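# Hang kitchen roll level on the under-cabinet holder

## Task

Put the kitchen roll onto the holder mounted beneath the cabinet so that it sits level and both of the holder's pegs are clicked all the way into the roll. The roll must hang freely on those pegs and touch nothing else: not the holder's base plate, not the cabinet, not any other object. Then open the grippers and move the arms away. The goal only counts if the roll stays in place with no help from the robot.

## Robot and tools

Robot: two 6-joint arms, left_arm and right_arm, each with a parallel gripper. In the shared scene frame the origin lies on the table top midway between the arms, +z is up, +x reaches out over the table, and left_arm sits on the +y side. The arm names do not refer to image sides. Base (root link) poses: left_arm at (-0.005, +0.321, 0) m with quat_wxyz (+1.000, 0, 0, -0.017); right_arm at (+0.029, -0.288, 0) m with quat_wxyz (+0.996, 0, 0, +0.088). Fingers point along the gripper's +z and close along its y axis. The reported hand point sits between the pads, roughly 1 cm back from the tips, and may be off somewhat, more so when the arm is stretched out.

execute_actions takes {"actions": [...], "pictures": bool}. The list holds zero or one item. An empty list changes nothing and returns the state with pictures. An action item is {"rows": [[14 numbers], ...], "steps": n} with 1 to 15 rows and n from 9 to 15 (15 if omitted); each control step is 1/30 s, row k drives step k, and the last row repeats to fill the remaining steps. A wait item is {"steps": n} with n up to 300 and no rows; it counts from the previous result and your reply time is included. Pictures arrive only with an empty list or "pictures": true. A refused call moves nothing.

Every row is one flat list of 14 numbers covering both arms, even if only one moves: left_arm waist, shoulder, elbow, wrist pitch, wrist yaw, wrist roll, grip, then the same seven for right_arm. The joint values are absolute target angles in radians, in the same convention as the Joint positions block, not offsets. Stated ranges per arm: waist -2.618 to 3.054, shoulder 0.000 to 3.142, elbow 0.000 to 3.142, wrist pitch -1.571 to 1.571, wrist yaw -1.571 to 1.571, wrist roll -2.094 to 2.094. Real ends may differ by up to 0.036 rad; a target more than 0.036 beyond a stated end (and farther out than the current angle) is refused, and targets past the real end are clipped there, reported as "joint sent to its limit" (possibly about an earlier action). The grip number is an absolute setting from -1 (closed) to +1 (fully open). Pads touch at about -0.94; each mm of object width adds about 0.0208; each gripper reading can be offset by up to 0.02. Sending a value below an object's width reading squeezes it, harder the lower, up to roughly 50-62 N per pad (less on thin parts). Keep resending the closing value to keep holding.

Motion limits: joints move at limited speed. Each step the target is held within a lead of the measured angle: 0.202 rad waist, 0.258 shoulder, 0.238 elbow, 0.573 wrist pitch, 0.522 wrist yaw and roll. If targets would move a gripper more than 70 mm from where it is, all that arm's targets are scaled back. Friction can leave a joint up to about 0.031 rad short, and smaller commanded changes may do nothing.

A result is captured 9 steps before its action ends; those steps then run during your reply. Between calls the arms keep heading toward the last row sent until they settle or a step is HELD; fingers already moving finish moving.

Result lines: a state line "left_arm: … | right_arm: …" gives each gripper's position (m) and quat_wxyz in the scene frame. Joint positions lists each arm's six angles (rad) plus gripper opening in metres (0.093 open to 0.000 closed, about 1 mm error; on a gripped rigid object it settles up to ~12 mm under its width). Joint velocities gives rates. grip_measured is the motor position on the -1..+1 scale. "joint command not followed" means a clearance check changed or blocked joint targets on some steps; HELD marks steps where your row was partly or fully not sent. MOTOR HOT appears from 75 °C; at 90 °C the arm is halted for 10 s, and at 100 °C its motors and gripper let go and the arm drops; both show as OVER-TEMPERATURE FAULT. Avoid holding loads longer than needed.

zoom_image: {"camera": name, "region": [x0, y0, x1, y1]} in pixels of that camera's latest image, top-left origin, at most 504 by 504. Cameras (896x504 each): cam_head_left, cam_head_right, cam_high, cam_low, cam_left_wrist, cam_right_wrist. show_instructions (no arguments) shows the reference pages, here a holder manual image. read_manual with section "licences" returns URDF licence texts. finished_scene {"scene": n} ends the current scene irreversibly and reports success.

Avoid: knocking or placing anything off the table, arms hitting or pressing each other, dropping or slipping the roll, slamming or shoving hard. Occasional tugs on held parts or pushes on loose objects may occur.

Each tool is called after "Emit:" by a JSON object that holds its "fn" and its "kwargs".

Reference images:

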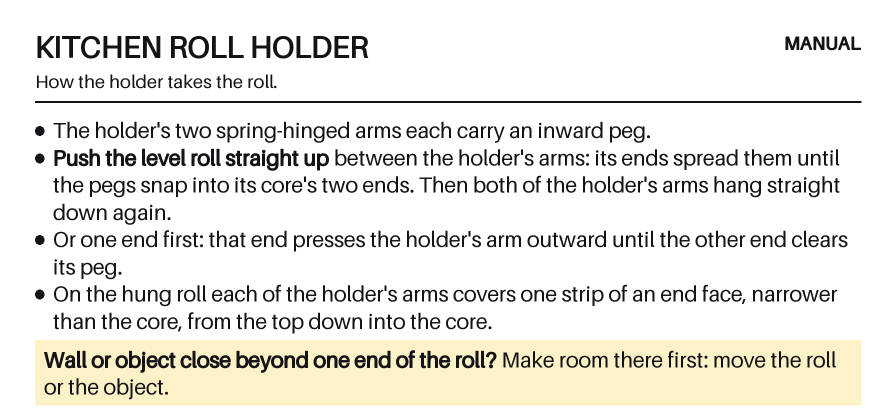

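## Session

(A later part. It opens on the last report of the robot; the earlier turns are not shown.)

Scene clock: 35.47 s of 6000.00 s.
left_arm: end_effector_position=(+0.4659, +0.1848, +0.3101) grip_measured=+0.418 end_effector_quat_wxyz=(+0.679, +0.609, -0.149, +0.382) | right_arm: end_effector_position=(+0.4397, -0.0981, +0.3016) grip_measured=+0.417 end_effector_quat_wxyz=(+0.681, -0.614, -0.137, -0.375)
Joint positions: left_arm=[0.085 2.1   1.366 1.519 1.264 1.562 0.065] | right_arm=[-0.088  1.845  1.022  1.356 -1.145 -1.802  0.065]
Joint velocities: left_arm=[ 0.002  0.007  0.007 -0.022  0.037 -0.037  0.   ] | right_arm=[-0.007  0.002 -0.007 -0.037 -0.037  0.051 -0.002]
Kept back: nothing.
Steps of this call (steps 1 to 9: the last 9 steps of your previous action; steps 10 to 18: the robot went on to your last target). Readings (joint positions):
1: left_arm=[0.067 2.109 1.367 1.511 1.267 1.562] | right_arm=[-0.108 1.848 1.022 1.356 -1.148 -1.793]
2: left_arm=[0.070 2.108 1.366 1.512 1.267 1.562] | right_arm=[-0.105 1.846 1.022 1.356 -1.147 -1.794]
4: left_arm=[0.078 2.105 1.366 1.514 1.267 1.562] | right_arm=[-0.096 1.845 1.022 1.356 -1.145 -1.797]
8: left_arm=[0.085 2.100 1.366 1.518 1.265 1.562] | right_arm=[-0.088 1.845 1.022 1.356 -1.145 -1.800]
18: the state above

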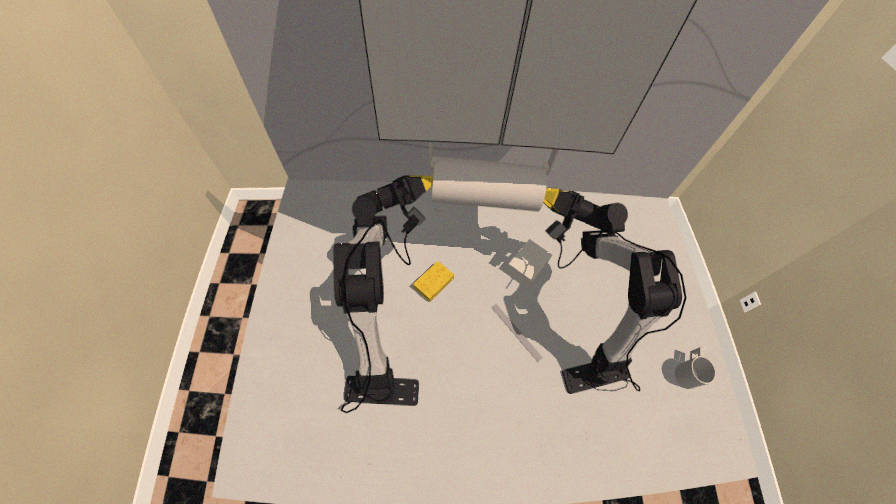

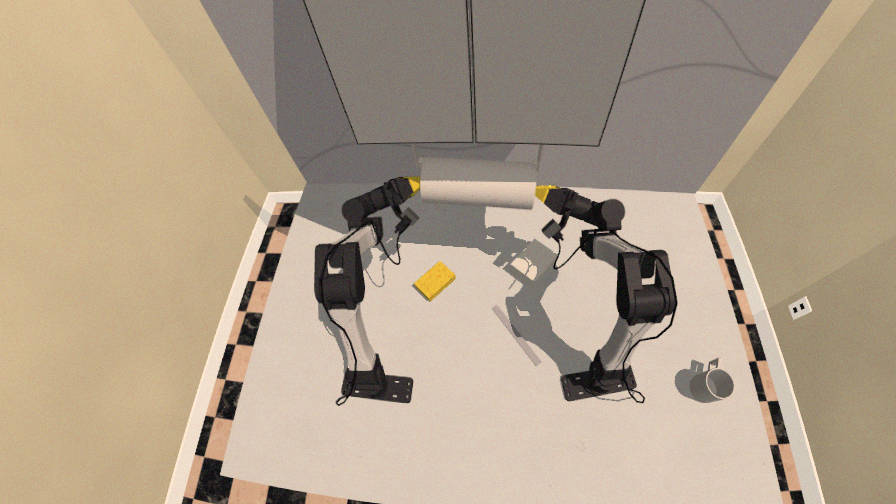

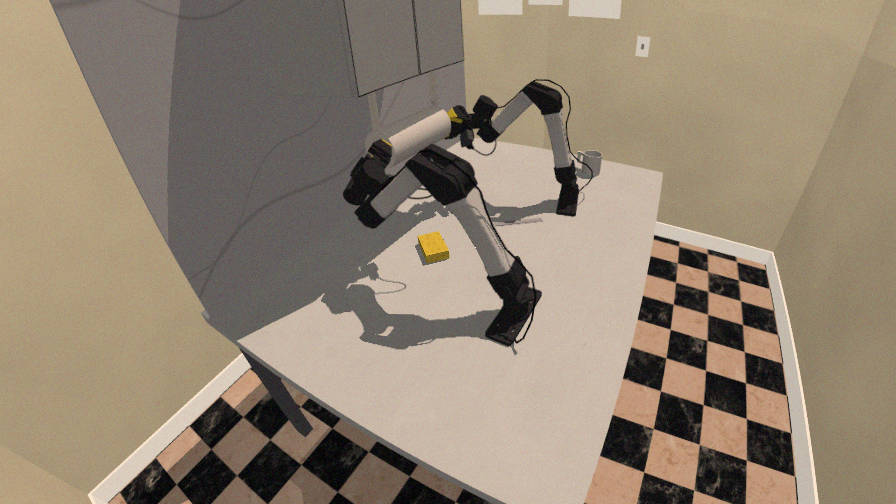

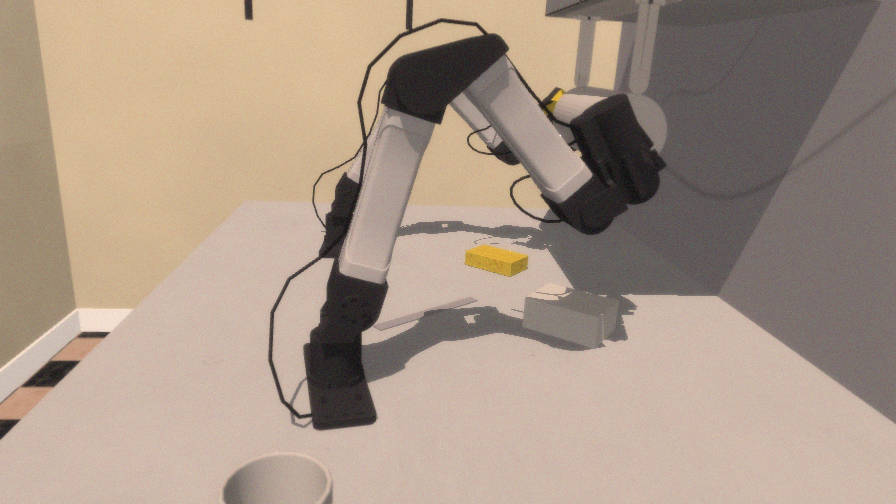

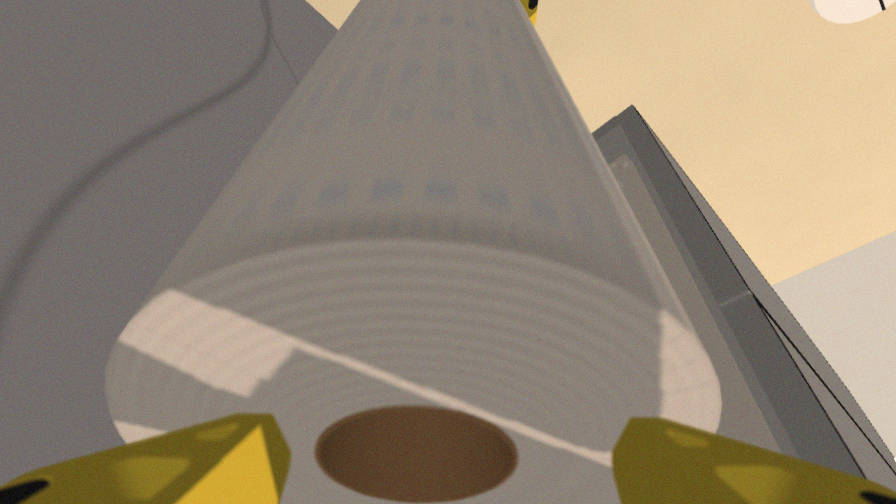

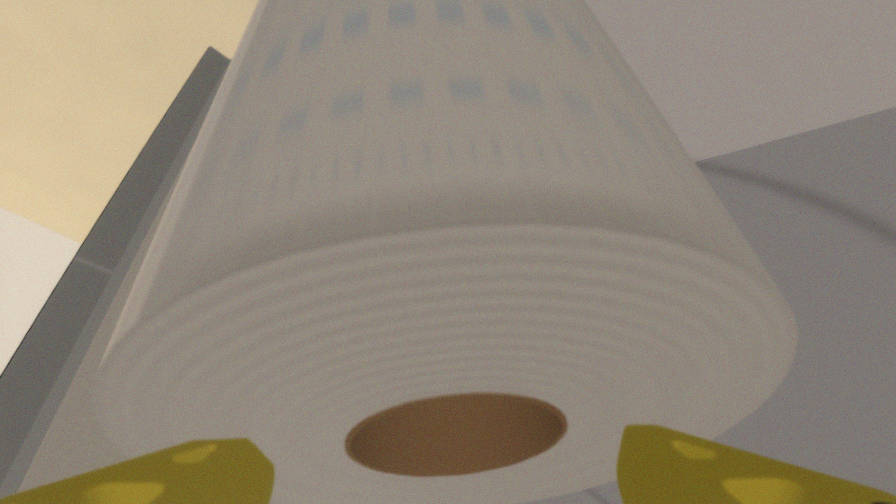

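Emit:
{"fn": "execute_actions", "kwargs": {"actions": [{"rows":[[0.025,2.08,1.385,1.54,1.33,1.57,0.42,-0.02,1.82,1.045,1.39,-1.19,-1.81,0.42],[0.025,2.08,1.397,1.54,1.33,1.57,0.42,-0.02,1.82,1.057,1.39,-1.19,-1.81,0.42],[0.025,2.08,1.409,1.54,1.33,1.57,0.42,-0.02,1.82,1.07,1.39,-1.19,-1.81,0.42],[0.025,2.08,1.421,1.54,1.33,1.57,0.42,-0.02,1.82,1.082,1.39,-1.19,-1.81,0.42],[0.025,2.08,1.433,1.54,1.33,1.57,0.42,-0.02,1.82,1.094,1.39,-1.19,-1.81,0.42],[0.025,2.08,1.445,1.54,1.33,1.57,0.42,-0.02,1.82,1.107,1.39,-1.19,-1.81,0.42],[0.025,2.08,1.457,1.54,1.33,1.57,0.42,-0.02,1.82,1.119,1.39,-1.19,-1.81,0.42],[0.025,2.08,1.469,1.54,1.33,1.57,0.42,-0.02,1.82,1.131,1.39,-1.19,-1.81,0.42],[0.025,2.08,1.481,1.54,1.33,1.57,0.42,-0.02,1.82,1.144,1.39,-1.19,-1.81,0.42],[0.025,2.08,1.493,1.54,1.33,1.57,0.42,-0.02,1.82,1.156,1.39,-1.19,-1.81,0.42],[0.025,2.08,1.505,1.54,1.33,1.57,0.42,-0.02,1.82,1.168,1.39,-1.19,-1.81,0.42],[0.025,2.08,1.515,1.54,1.33,1.57,0.42,-0.02,1.82,1.18,1.39,-1.19,-1.81,0.42]]}]}}

Emit:
{"fn": "execute_actions", "kwargs": {"actions": [{"steps":18}], "pictures": true}}

Emit:
{"fn": "zoom_image", "kwargs": {"camera": "cam_low", "region": [510,0,730,200]}}

Emit:
{"fn": "zoom_image", "kwargs": {"camera": "cam_head_right", "region": [380,120,600,230]}}

Scene clock: 36.67 s of 6000.00 s.
left_arm: end_effector_position=(+0.4668, +0.1848, +0.3205) grip_measured=+0.418 end_effector_quat_wxyz=(+0.676, +0.603, -0.161, +0.391) | right_arm: end_effector_position=(+0.4407, -0.0978, +0.3081) grip_measured=+0.417 end_effector_quat_wxyz=(+0.680, -0.610, -0.144, -0.380)
Joint positions: left_arm=[0.085 2.1   1.399 1.519 1.265 1.561 0.065] | right_arm=[-0.088  1.845  1.043  1.354 -1.149 -1.802  0.065]
Joint velocities: left_arm=[-0.007  0.017  0.413 -0.007 -0.081 -0.022 -0.001] | right_arm=[ 0.012  0.007  0.388 -0.007 -0.037 -0.022 -0.001]
Steps of this call (steps 1 to 15: the robot went on to your last target; steps 16 to 30: nothing new was sent; steps 31 to 36: the first 6 steps of this action). Readings (joint positions):
31: left_arm=[0.085 2.100 1.366 1.519 1.264 1.562] | right_arm=[-0.088 1.845 1.022 1.356 -1.145 -1.802]
32: left_arm=[0.085 2.100 1.366 1.519 1.264 1.562] | right_arm=[-0.088 1.845 1.022 1.356 -1.145 -1.802]
34: left_arm=[0.085 2.100 1.376 1.519 1.265 1.561] | right_arm=[-0.088 1.845 1.025 1.356 -1.147 -1.802]
36: the state above

Scene clock: 37.27 s of 6000.00 s.
left_arm: end_effector_position=(+0.4672, +0.1861, +0.3470) grip_measured=+0.418 end_effector_quat_wxyz=(+0.665, +0.591, -0.194, +0.414) | right_arm: end_effector_position=(+0.4426, -0.0951, +0.3265) grip_measured=+0.417 end_effector_quat_wxyz=(+0.679, -0.606, -0.169, -0.378)
Joint positions: left_arm=[0.089 2.1   1.491 1.514 1.278 1.561 0.065] | right_arm=[-0.088  1.845  1.122  1.313 -1.187 -1.797  0.065]
Joint velocities: left_arm=[ 0.007 -0.002 -0.017 -0.11   0.037  0.007  0.   ] | right_arm=[-0.017  0.007  0.002 -0.095 -0.022  0.007  0.   ]
Kept back: nothing.
Steps of this call (steps 1 to 9: the last 9 steps of your previous action; steps 10 to 18: the robot went on to your last target). Readings (joint positions):
1: left_arm=[0.085 2.100 1.412 1.519 1.265 1.561] | right_arm=[-0.088 1.845 1.056 1.353 -1.152 -1.802]
2: left_arm=[0.085 2.100 1.423 1.519 1.269 1.561] | right_arm=[-0.088 1.845 1.066 1.347 -1.156 -1.801]
4: left_arm=[0.086 2.100 1.440 1.516 1.276 1.561] | right_arm=[-0.088 1.845 1.082 1.334 -1.163 -1.799]
8: left_arm=[0.089 2.100 1.481 1.514 1.279 1.561] | right_arm=[-0.088 1.845 1.116 1.315 -1.178 -1.797]
18: the state above

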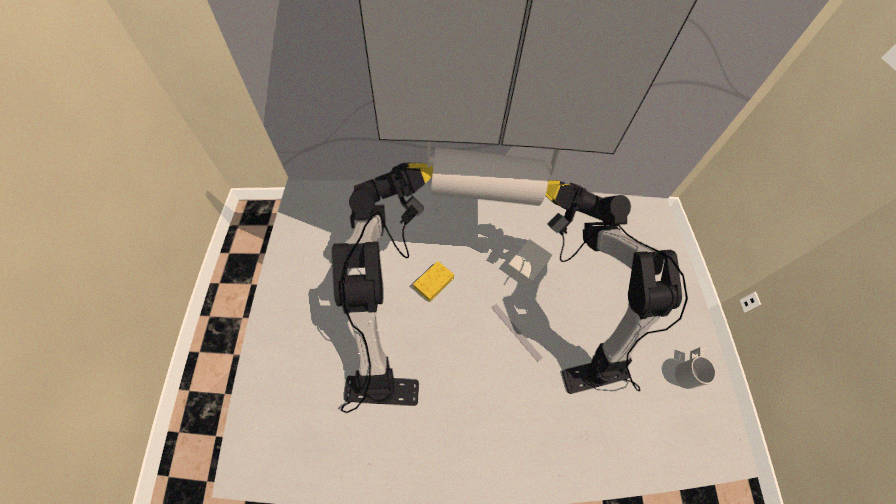

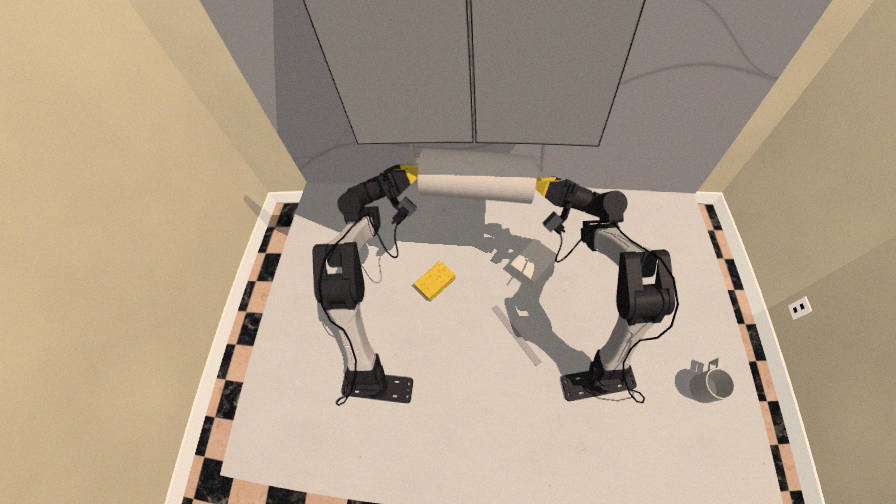

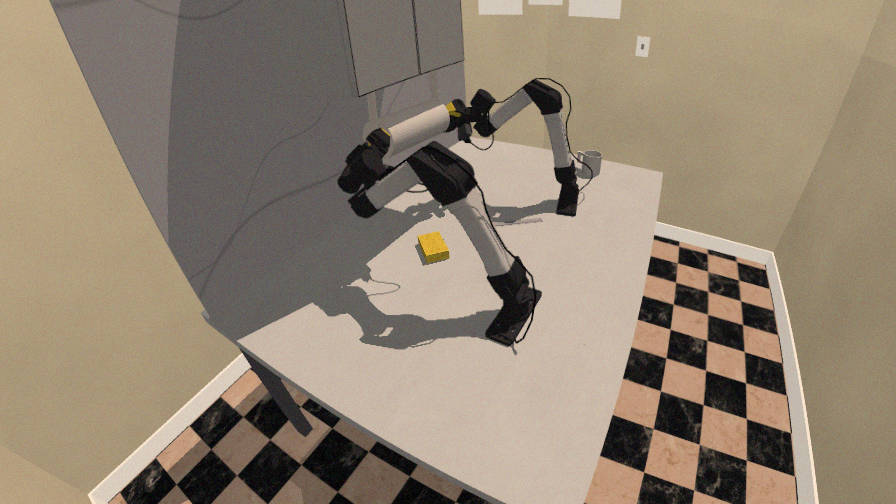

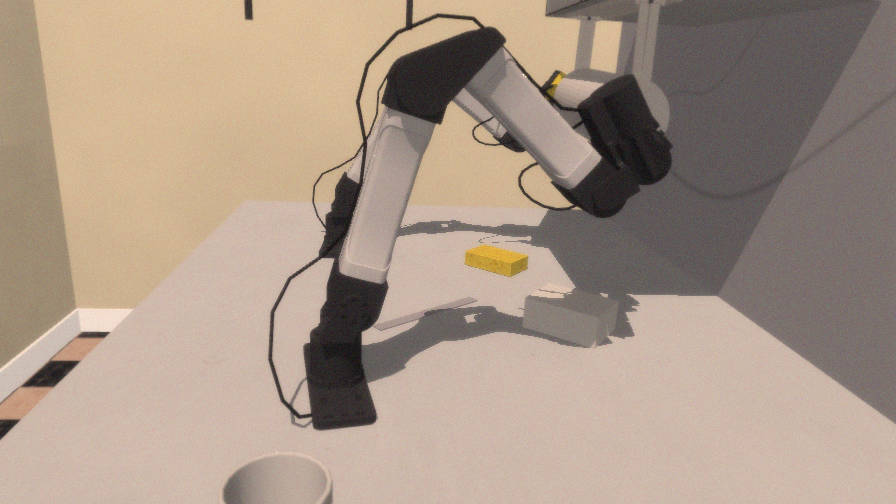

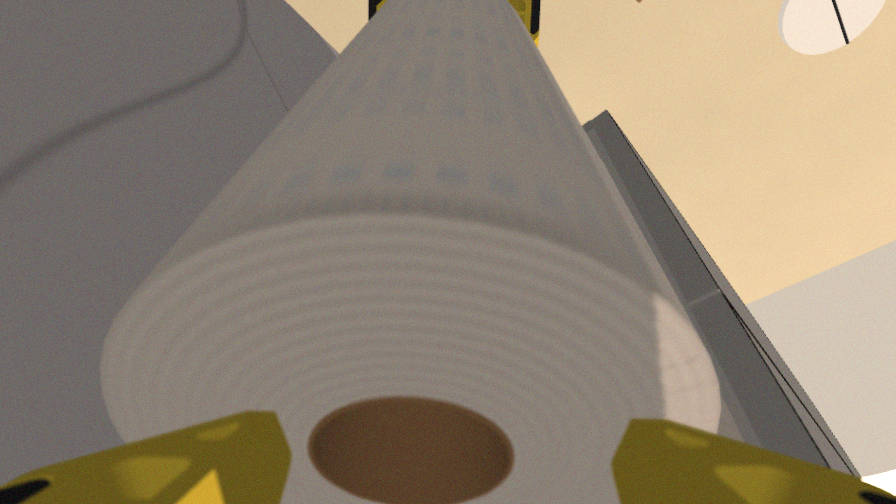

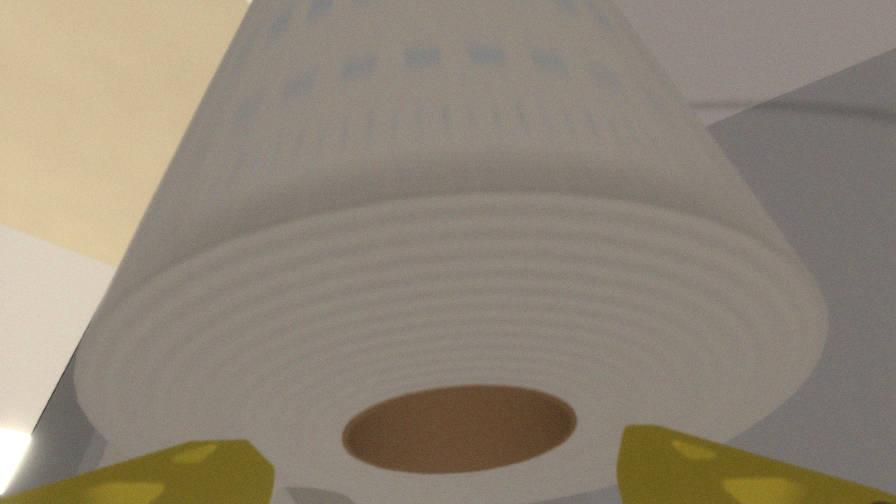

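Region (510, 0, 730, 200) of cam_low's 896x504 image, scaled by 2.291, with more detail than that image has; it fills the top 458 rows of this view, and the rest is white.

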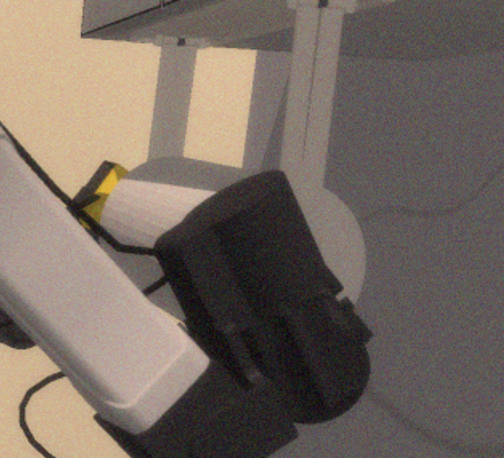

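Region (380, 120, 600, 230) of cam_head_right's 896x504 image, scaled by 2.291, with more detail than that image has.

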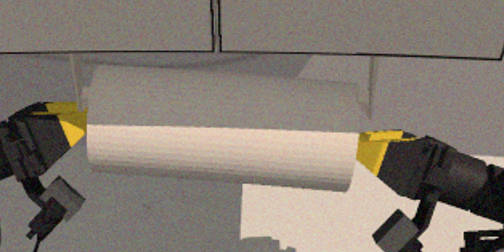

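Right is still climbing the ramp. More squeeze and push on the right.

Emit:
{"fn": "execute_actions", "kwargs": {"actions": [{"rows":[[0.02,2.08,1.515,1.54,1.33,1.57,0.42,-0.005,1.82,1.185,1.4,-1.19,-1.81,0.42],[0.02,2.08,1.515,1.54,1.33,1.57,0.42,0.005,1.82,1.19,1.41,-1.19,-1.81,0.42],[0.02,2.08,1.515,1.54,1.33,1.57,0.42,0.01,1.82,1.195,1.42,-1.19,-1.81,0.42],[0.02,2.08,1.515,1.54,1.33,1.57,0.42,0.01,1.82,1.2,1.43,-1.19,-1.81,0.42],[0.02,2.08,1.515,1.54,1.33,1.57,0.42,0.01,1.82,1.21,1.43,-1.19,-1.81,0.42]]}]}}

Emit:
{"fn": "execute_actions", "kwargs": {"actions": [{"steps":18}], "pictures": true}}

Scene clock: 37.90 s of 6000.00 s.
left_arm: end_effector_position=(+0.4679, +0.1888, +0.3477) grip_measured=+0.418 end_effector_quat_wxyz=(+0.664, +0.590, -0.193, +0.418) | right_arm: end_effector_position=(+0.4419, -0.0921, +0.3341) grip_measured=+0.417 end_effector_quat_wxyz=(+0.679, -0.599, -0.178, -0.385)
Joint positions: left_arm=[0.094 2.1   1.491 1.518 1.275 1.561 0.065] | right_arm=[-0.08   1.845  1.14   1.321 -1.181 -1.797  0.065]
Joint velocities: left_arm=[ 0.032 -0.012 -0.012  0.051 -0.095  0.022  0.001] | right_arm=[ 0.002 -0.007  0.276  0.212  0.11  -0.022  0.001]
Steps of this call (steps 1 to 13: the robot went on to your last target; steps 14 to 19: the first 6 steps of this action). Readings (joint positions):
14: left_arm=[0.089 2.100 1.491 1.514 1.278 1.561] | right_arm=[-0.087 1.845 1.122 1.313 -1.187 -1.797]
15: left_arm=[0.089 2.100 1.491 1.514 1.277 1.561] | right_arm=[-0.085 1.845 1.122 1.313 -1.187 -1.797]
17: left_arm=[0.091 2.100 1.491 1.516 1.275 1.561] | right_arm=[-0.082 1.845 1.127 1.313 -1.187 -1.797]
19: the state above

Scene clock: 38.50 s of 6000.00 s.
left_arm: end_effector_position=(+0.4678, +0.1893, +0.3485) grip_measured=+0.418 end_effector_quat_wxyz=(+0.663, +0.588, -0.193, +0.421) | right_arm: end_effector_position=(+0.4442, -0.0944, +0.3514) grip_measured=+0.418 end_effector_quat_wxyz=(+0.674, -0.578, -0.188, -0.420)
Joint positions: left_arm=[0.095 2.1   1.491 1.523 1.271 1.561 0.065] | right_arm=[-0.08   1.845  1.168  1.359 -1.144 -1.806  0.065]
Joint velocities: left_arm=[ 0.012  0.017 -0.007  0.007 -0.022  0.007 -0.   ] | right_arm=[ 0.017 -0.002  0.007 -0.022 -0.037 -0.051 -0.   ]
Kept back: nothing.
Steps of this call (steps 1 to 9: the last 9 steps of your previous action; steps 10 to 18: the robot went on to your last target). Readings (joint positions):
1: left_arm=[0.095 2.100 1.491 1.519 1.274 1.561] | right_arm=[-0.080 1.845 1.150 1.329 -1.175 -1.797]
2: left_arm=[0.095 2.100 1.491 1.520 1.273 1.561] | right_arm=[-0.080 1.845 1.159 1.337 -1.168 -1.799]
4: left_arm=[0.095 2.100 1.491 1.522 1.271 1.561] | right_arm=[-0.080 1.845 1.168 1.348 -1.155 -1.802]
8: left_arm=[0.095 2.100 1.491 1.523 1.271 1.561] | right_arm=[-0.080 1.845 1.168 1.357 -1.146 -1.805]
18: the state above

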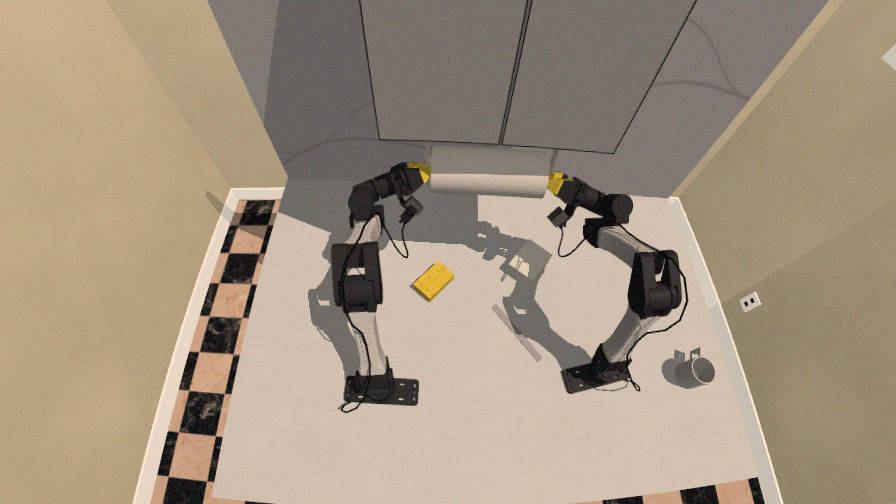

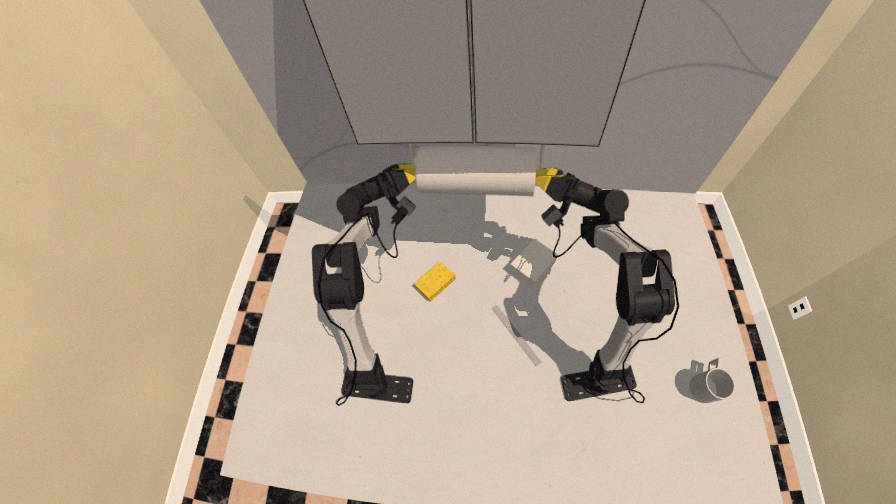

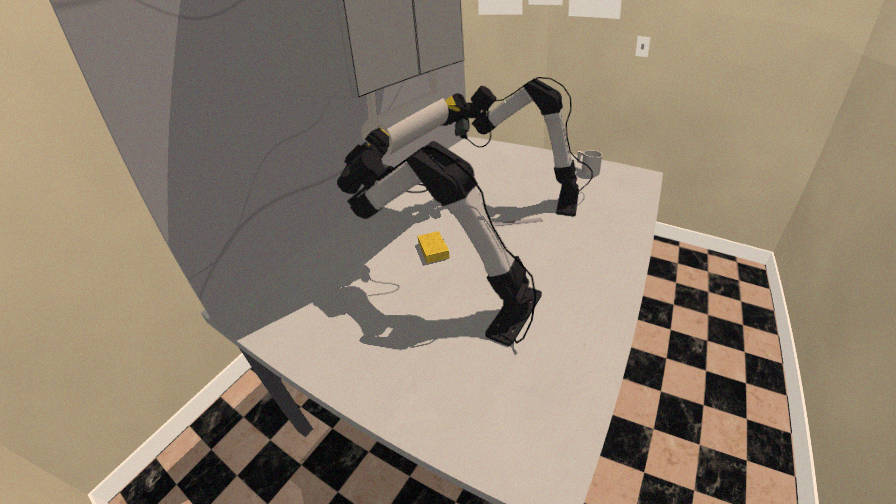

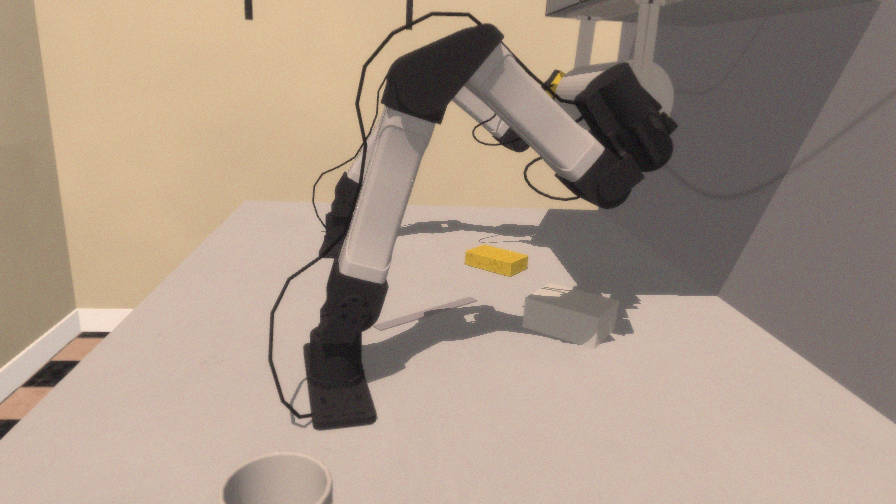

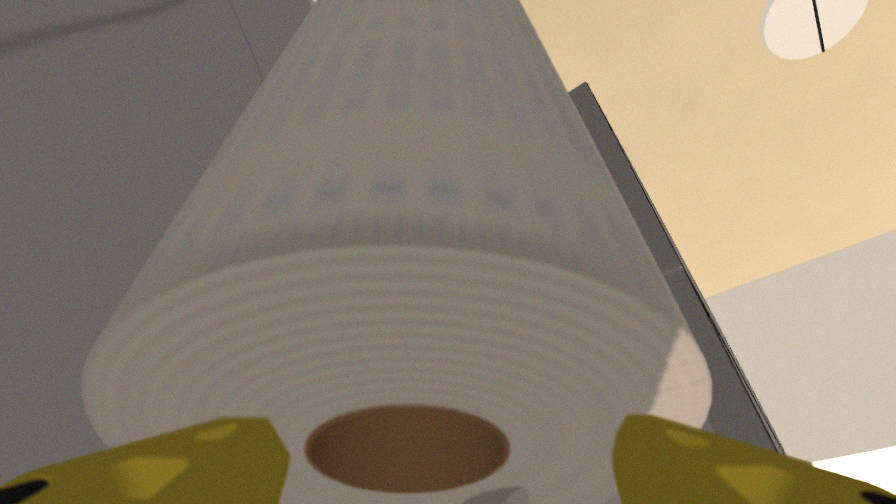

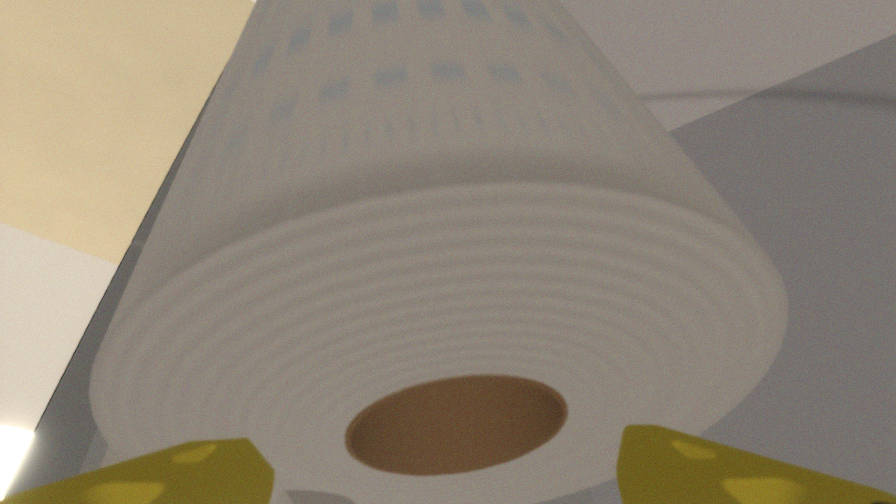

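Emit:
{"fn": "execute_actions", "kwargs": {"actions": [{"rows":[[0.02,2.08,1.53,1.54,1.33,1.57,0.42,0.01,1.82,1.22,1.43,-1.19,-1.81,0.42],[0.02,2.08,1.545,1.54,1.33,1.57,0.42,0.01,1.82,1.23,1.43,-1.19,-1.81,0.42],[0.02,2.08,1.56,1.54,1.33,1.57,0.42,0.01,1.82,1.24,1.43,-1.19,-1.81,0.42],[0.02,2.08,1.575,1.54,1.33,1.57,0.42,0.01,1.82,1.25,1.43,-1.19,-1.81,0.42],[0.02,2.08,1.59,1.54,1.33,1.57,0.42,0.01,1.82,1.26,1.43,-1.19,-1.81,0.42],[0.02,2.08,1.605,1.54,1.33,1.57,0.42,0.01,1.82,1.27,1.43,-1.19,-1.81,0.42],[0.02,2.08,1.62,1.54,1.33,1.57,0.42,0.01,1.82,1.28,1.43,-1.19,-1.81,0.42],[0.02,2.08,1.635,1.54,1.33,1.57,0.42,0.01,1.82,1.29,1.43,-1.19,-1.81,0.42],[0.02,2.08,1.645,1.54,1.33,1.57,0.42,0.01,1.82,1.3,1.43,-1.19,-1.81,0.42]]}]}}

Emit:
{"fn": "execute_actions", "kwargs": {"actions": [{"steps":18}], "pictures": true}}

Scene clock: 39.43 s of 6000.00 s.
left_arm: end_effector_position=(+0.4664, +0.1890, +0.3672) grip_measured=+0.418 end_effector_quat_wxyz=(+0.655, +0.577, -0.216, +0.437) | right_arm: end_effector_position=(+0.4445, -0.0943, +0.3647) grip_measured=+0.418 end_effector_quat_wxyz=(+0.671, -0.568, -0.200, -0.432)
Joint positions: left_arm=[0.095 2.1   1.552 1.523 1.275 1.561 0.065] | right_arm=[-0.08   1.845  1.206  1.36  -1.142 -1.806  0.065]
Joint velocities: left_arm=[-0.002  0.007  0.481 -0.051 -0.095 -0.007 -0.   ] | right_arm=[ 0.027  0.012  0.31  -0.022  0.081  0.051 -0.001]
Steps of this call (steps 1 to 15: the robot went on to your last target; steps 16 to 22: nothing new was sent; steps 23 to 28: the first 6 steps of this action). Readings (joint positions):
23: left_arm=[0.095 2.100 1.493 1.523 1.271 1.561] | right_arm=[-0.080 1.845 1.168 1.359 -1.143 -1.806]
24: left_arm=[0.095 2.100 1.498 1.523 1.274 1.561] | right_arm=[-0.080 1.845 1.171 1.359 -1.143 -1.806]
26: left_arm=[0.095 2.100 1.520 1.523 1.275 1.561] | right_arm=[-0.080 1.845 1.184 1.359 -1.143 -1.806]
28: the state above

Scene clock: 40.03 s of 6000.00 s.
left_arm: end_effector_position=(+0.4611, +0.1884, +0.3929) grip_measured=+0.418 end_effector_quat_wxyz=(+0.645, +0.559, -0.243, +0.461) | right_arm: end_effector_position=(+0.4431, -0.0945, +0.3890) grip_measured=+0.418 end_effector_quat_wxyz=(+0.665, -0.545, -0.221, -0.460)
Joint positions: left_arm=[0.094 2.092 1.623 1.531 1.272 1.561 0.065] | right_arm=[-0.078  1.845  1.267  1.381 -1.129 -1.808  0.065]
Joint velocities: left_arm=[ 0.002  0.002 -0.002 -0.037 -0.007  0.037  0.002] | right_arm=[-0.017  0.002 -0.002  0.11  -0.037  0.051 -0.001]
Kept back: nothing.
Steps of this call (steps 1 to 9: the last 9 steps of your previous action; steps 10 to 18: the robot went on to your last target). Readings (joint positions):
1: left_arm=[0.095 2.100 1.569 1.524 1.275 1.561] | right_arm=[-0.079 1.845 1.219 1.363 -1.139 -1.807]
2: left_arm=[0.094 2.100 1.585 1.526 1.275 1.561] | right_arm=[-0.079 1.845 1.233 1.368 -1.135 -1.807]
4: left_arm=[0.094 2.097 1.613 1.528 1.269 1.561] | right_arm=[-0.078 1.845 1.257 1.376 -1.132 -1.808]
8: left_arm=[0.094 2.092 1.623 1.531 1.271 1.561] | right_arm=[-0.078 1.845 1.267 1.381 -1.129 -1.808]
18: the state above

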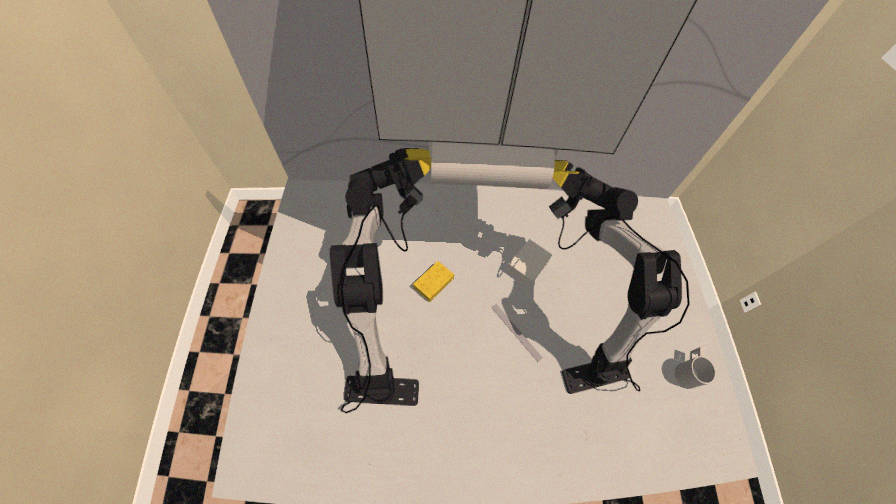

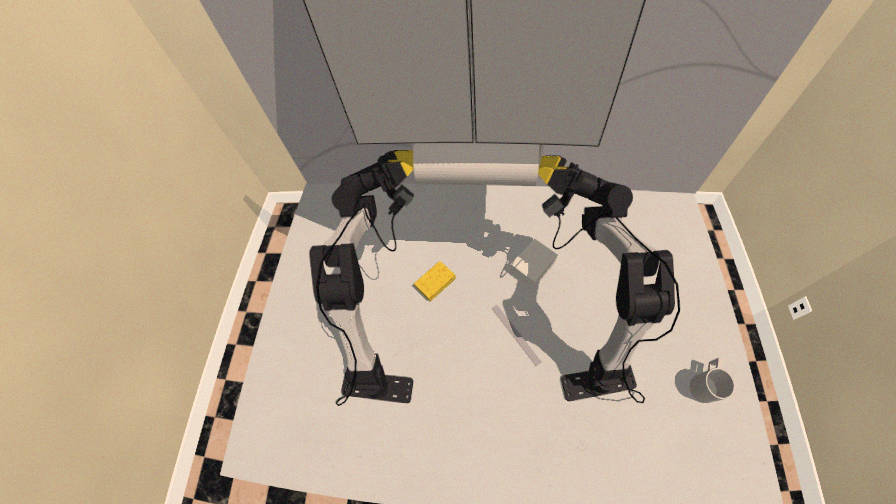

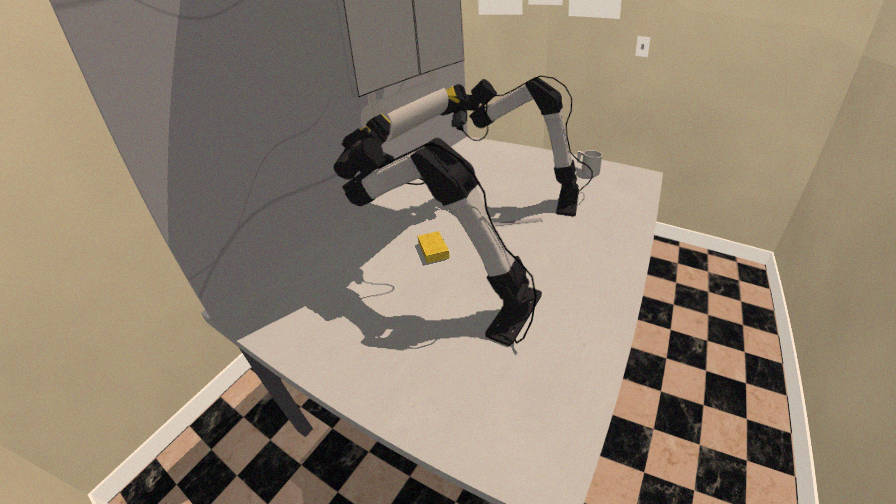

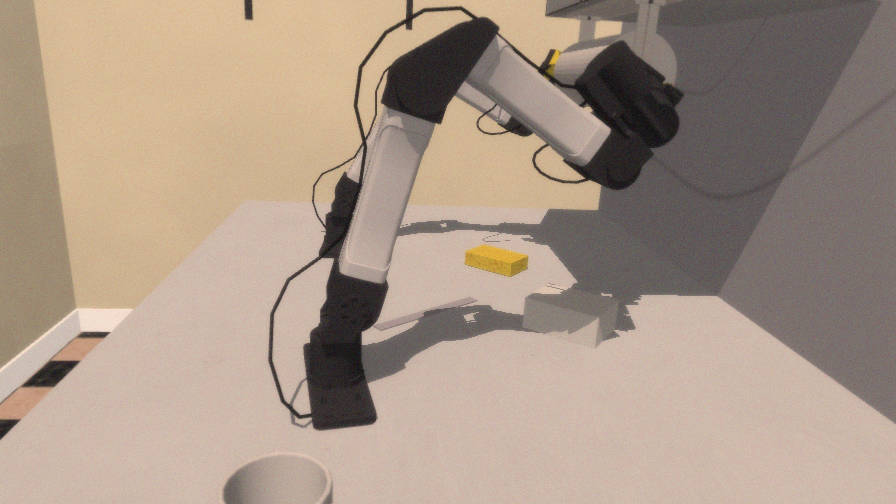

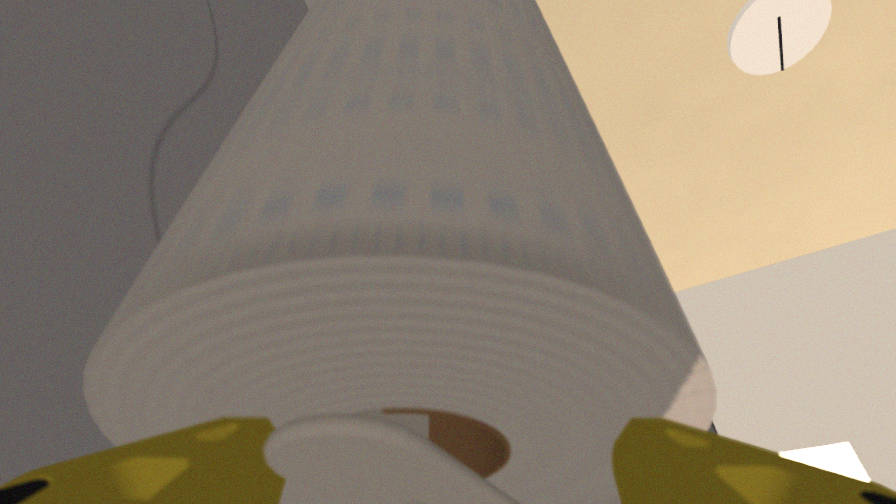

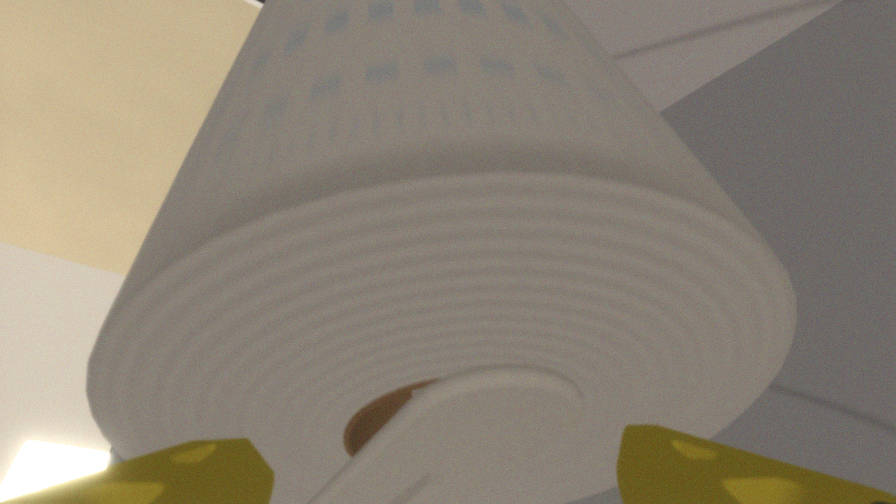

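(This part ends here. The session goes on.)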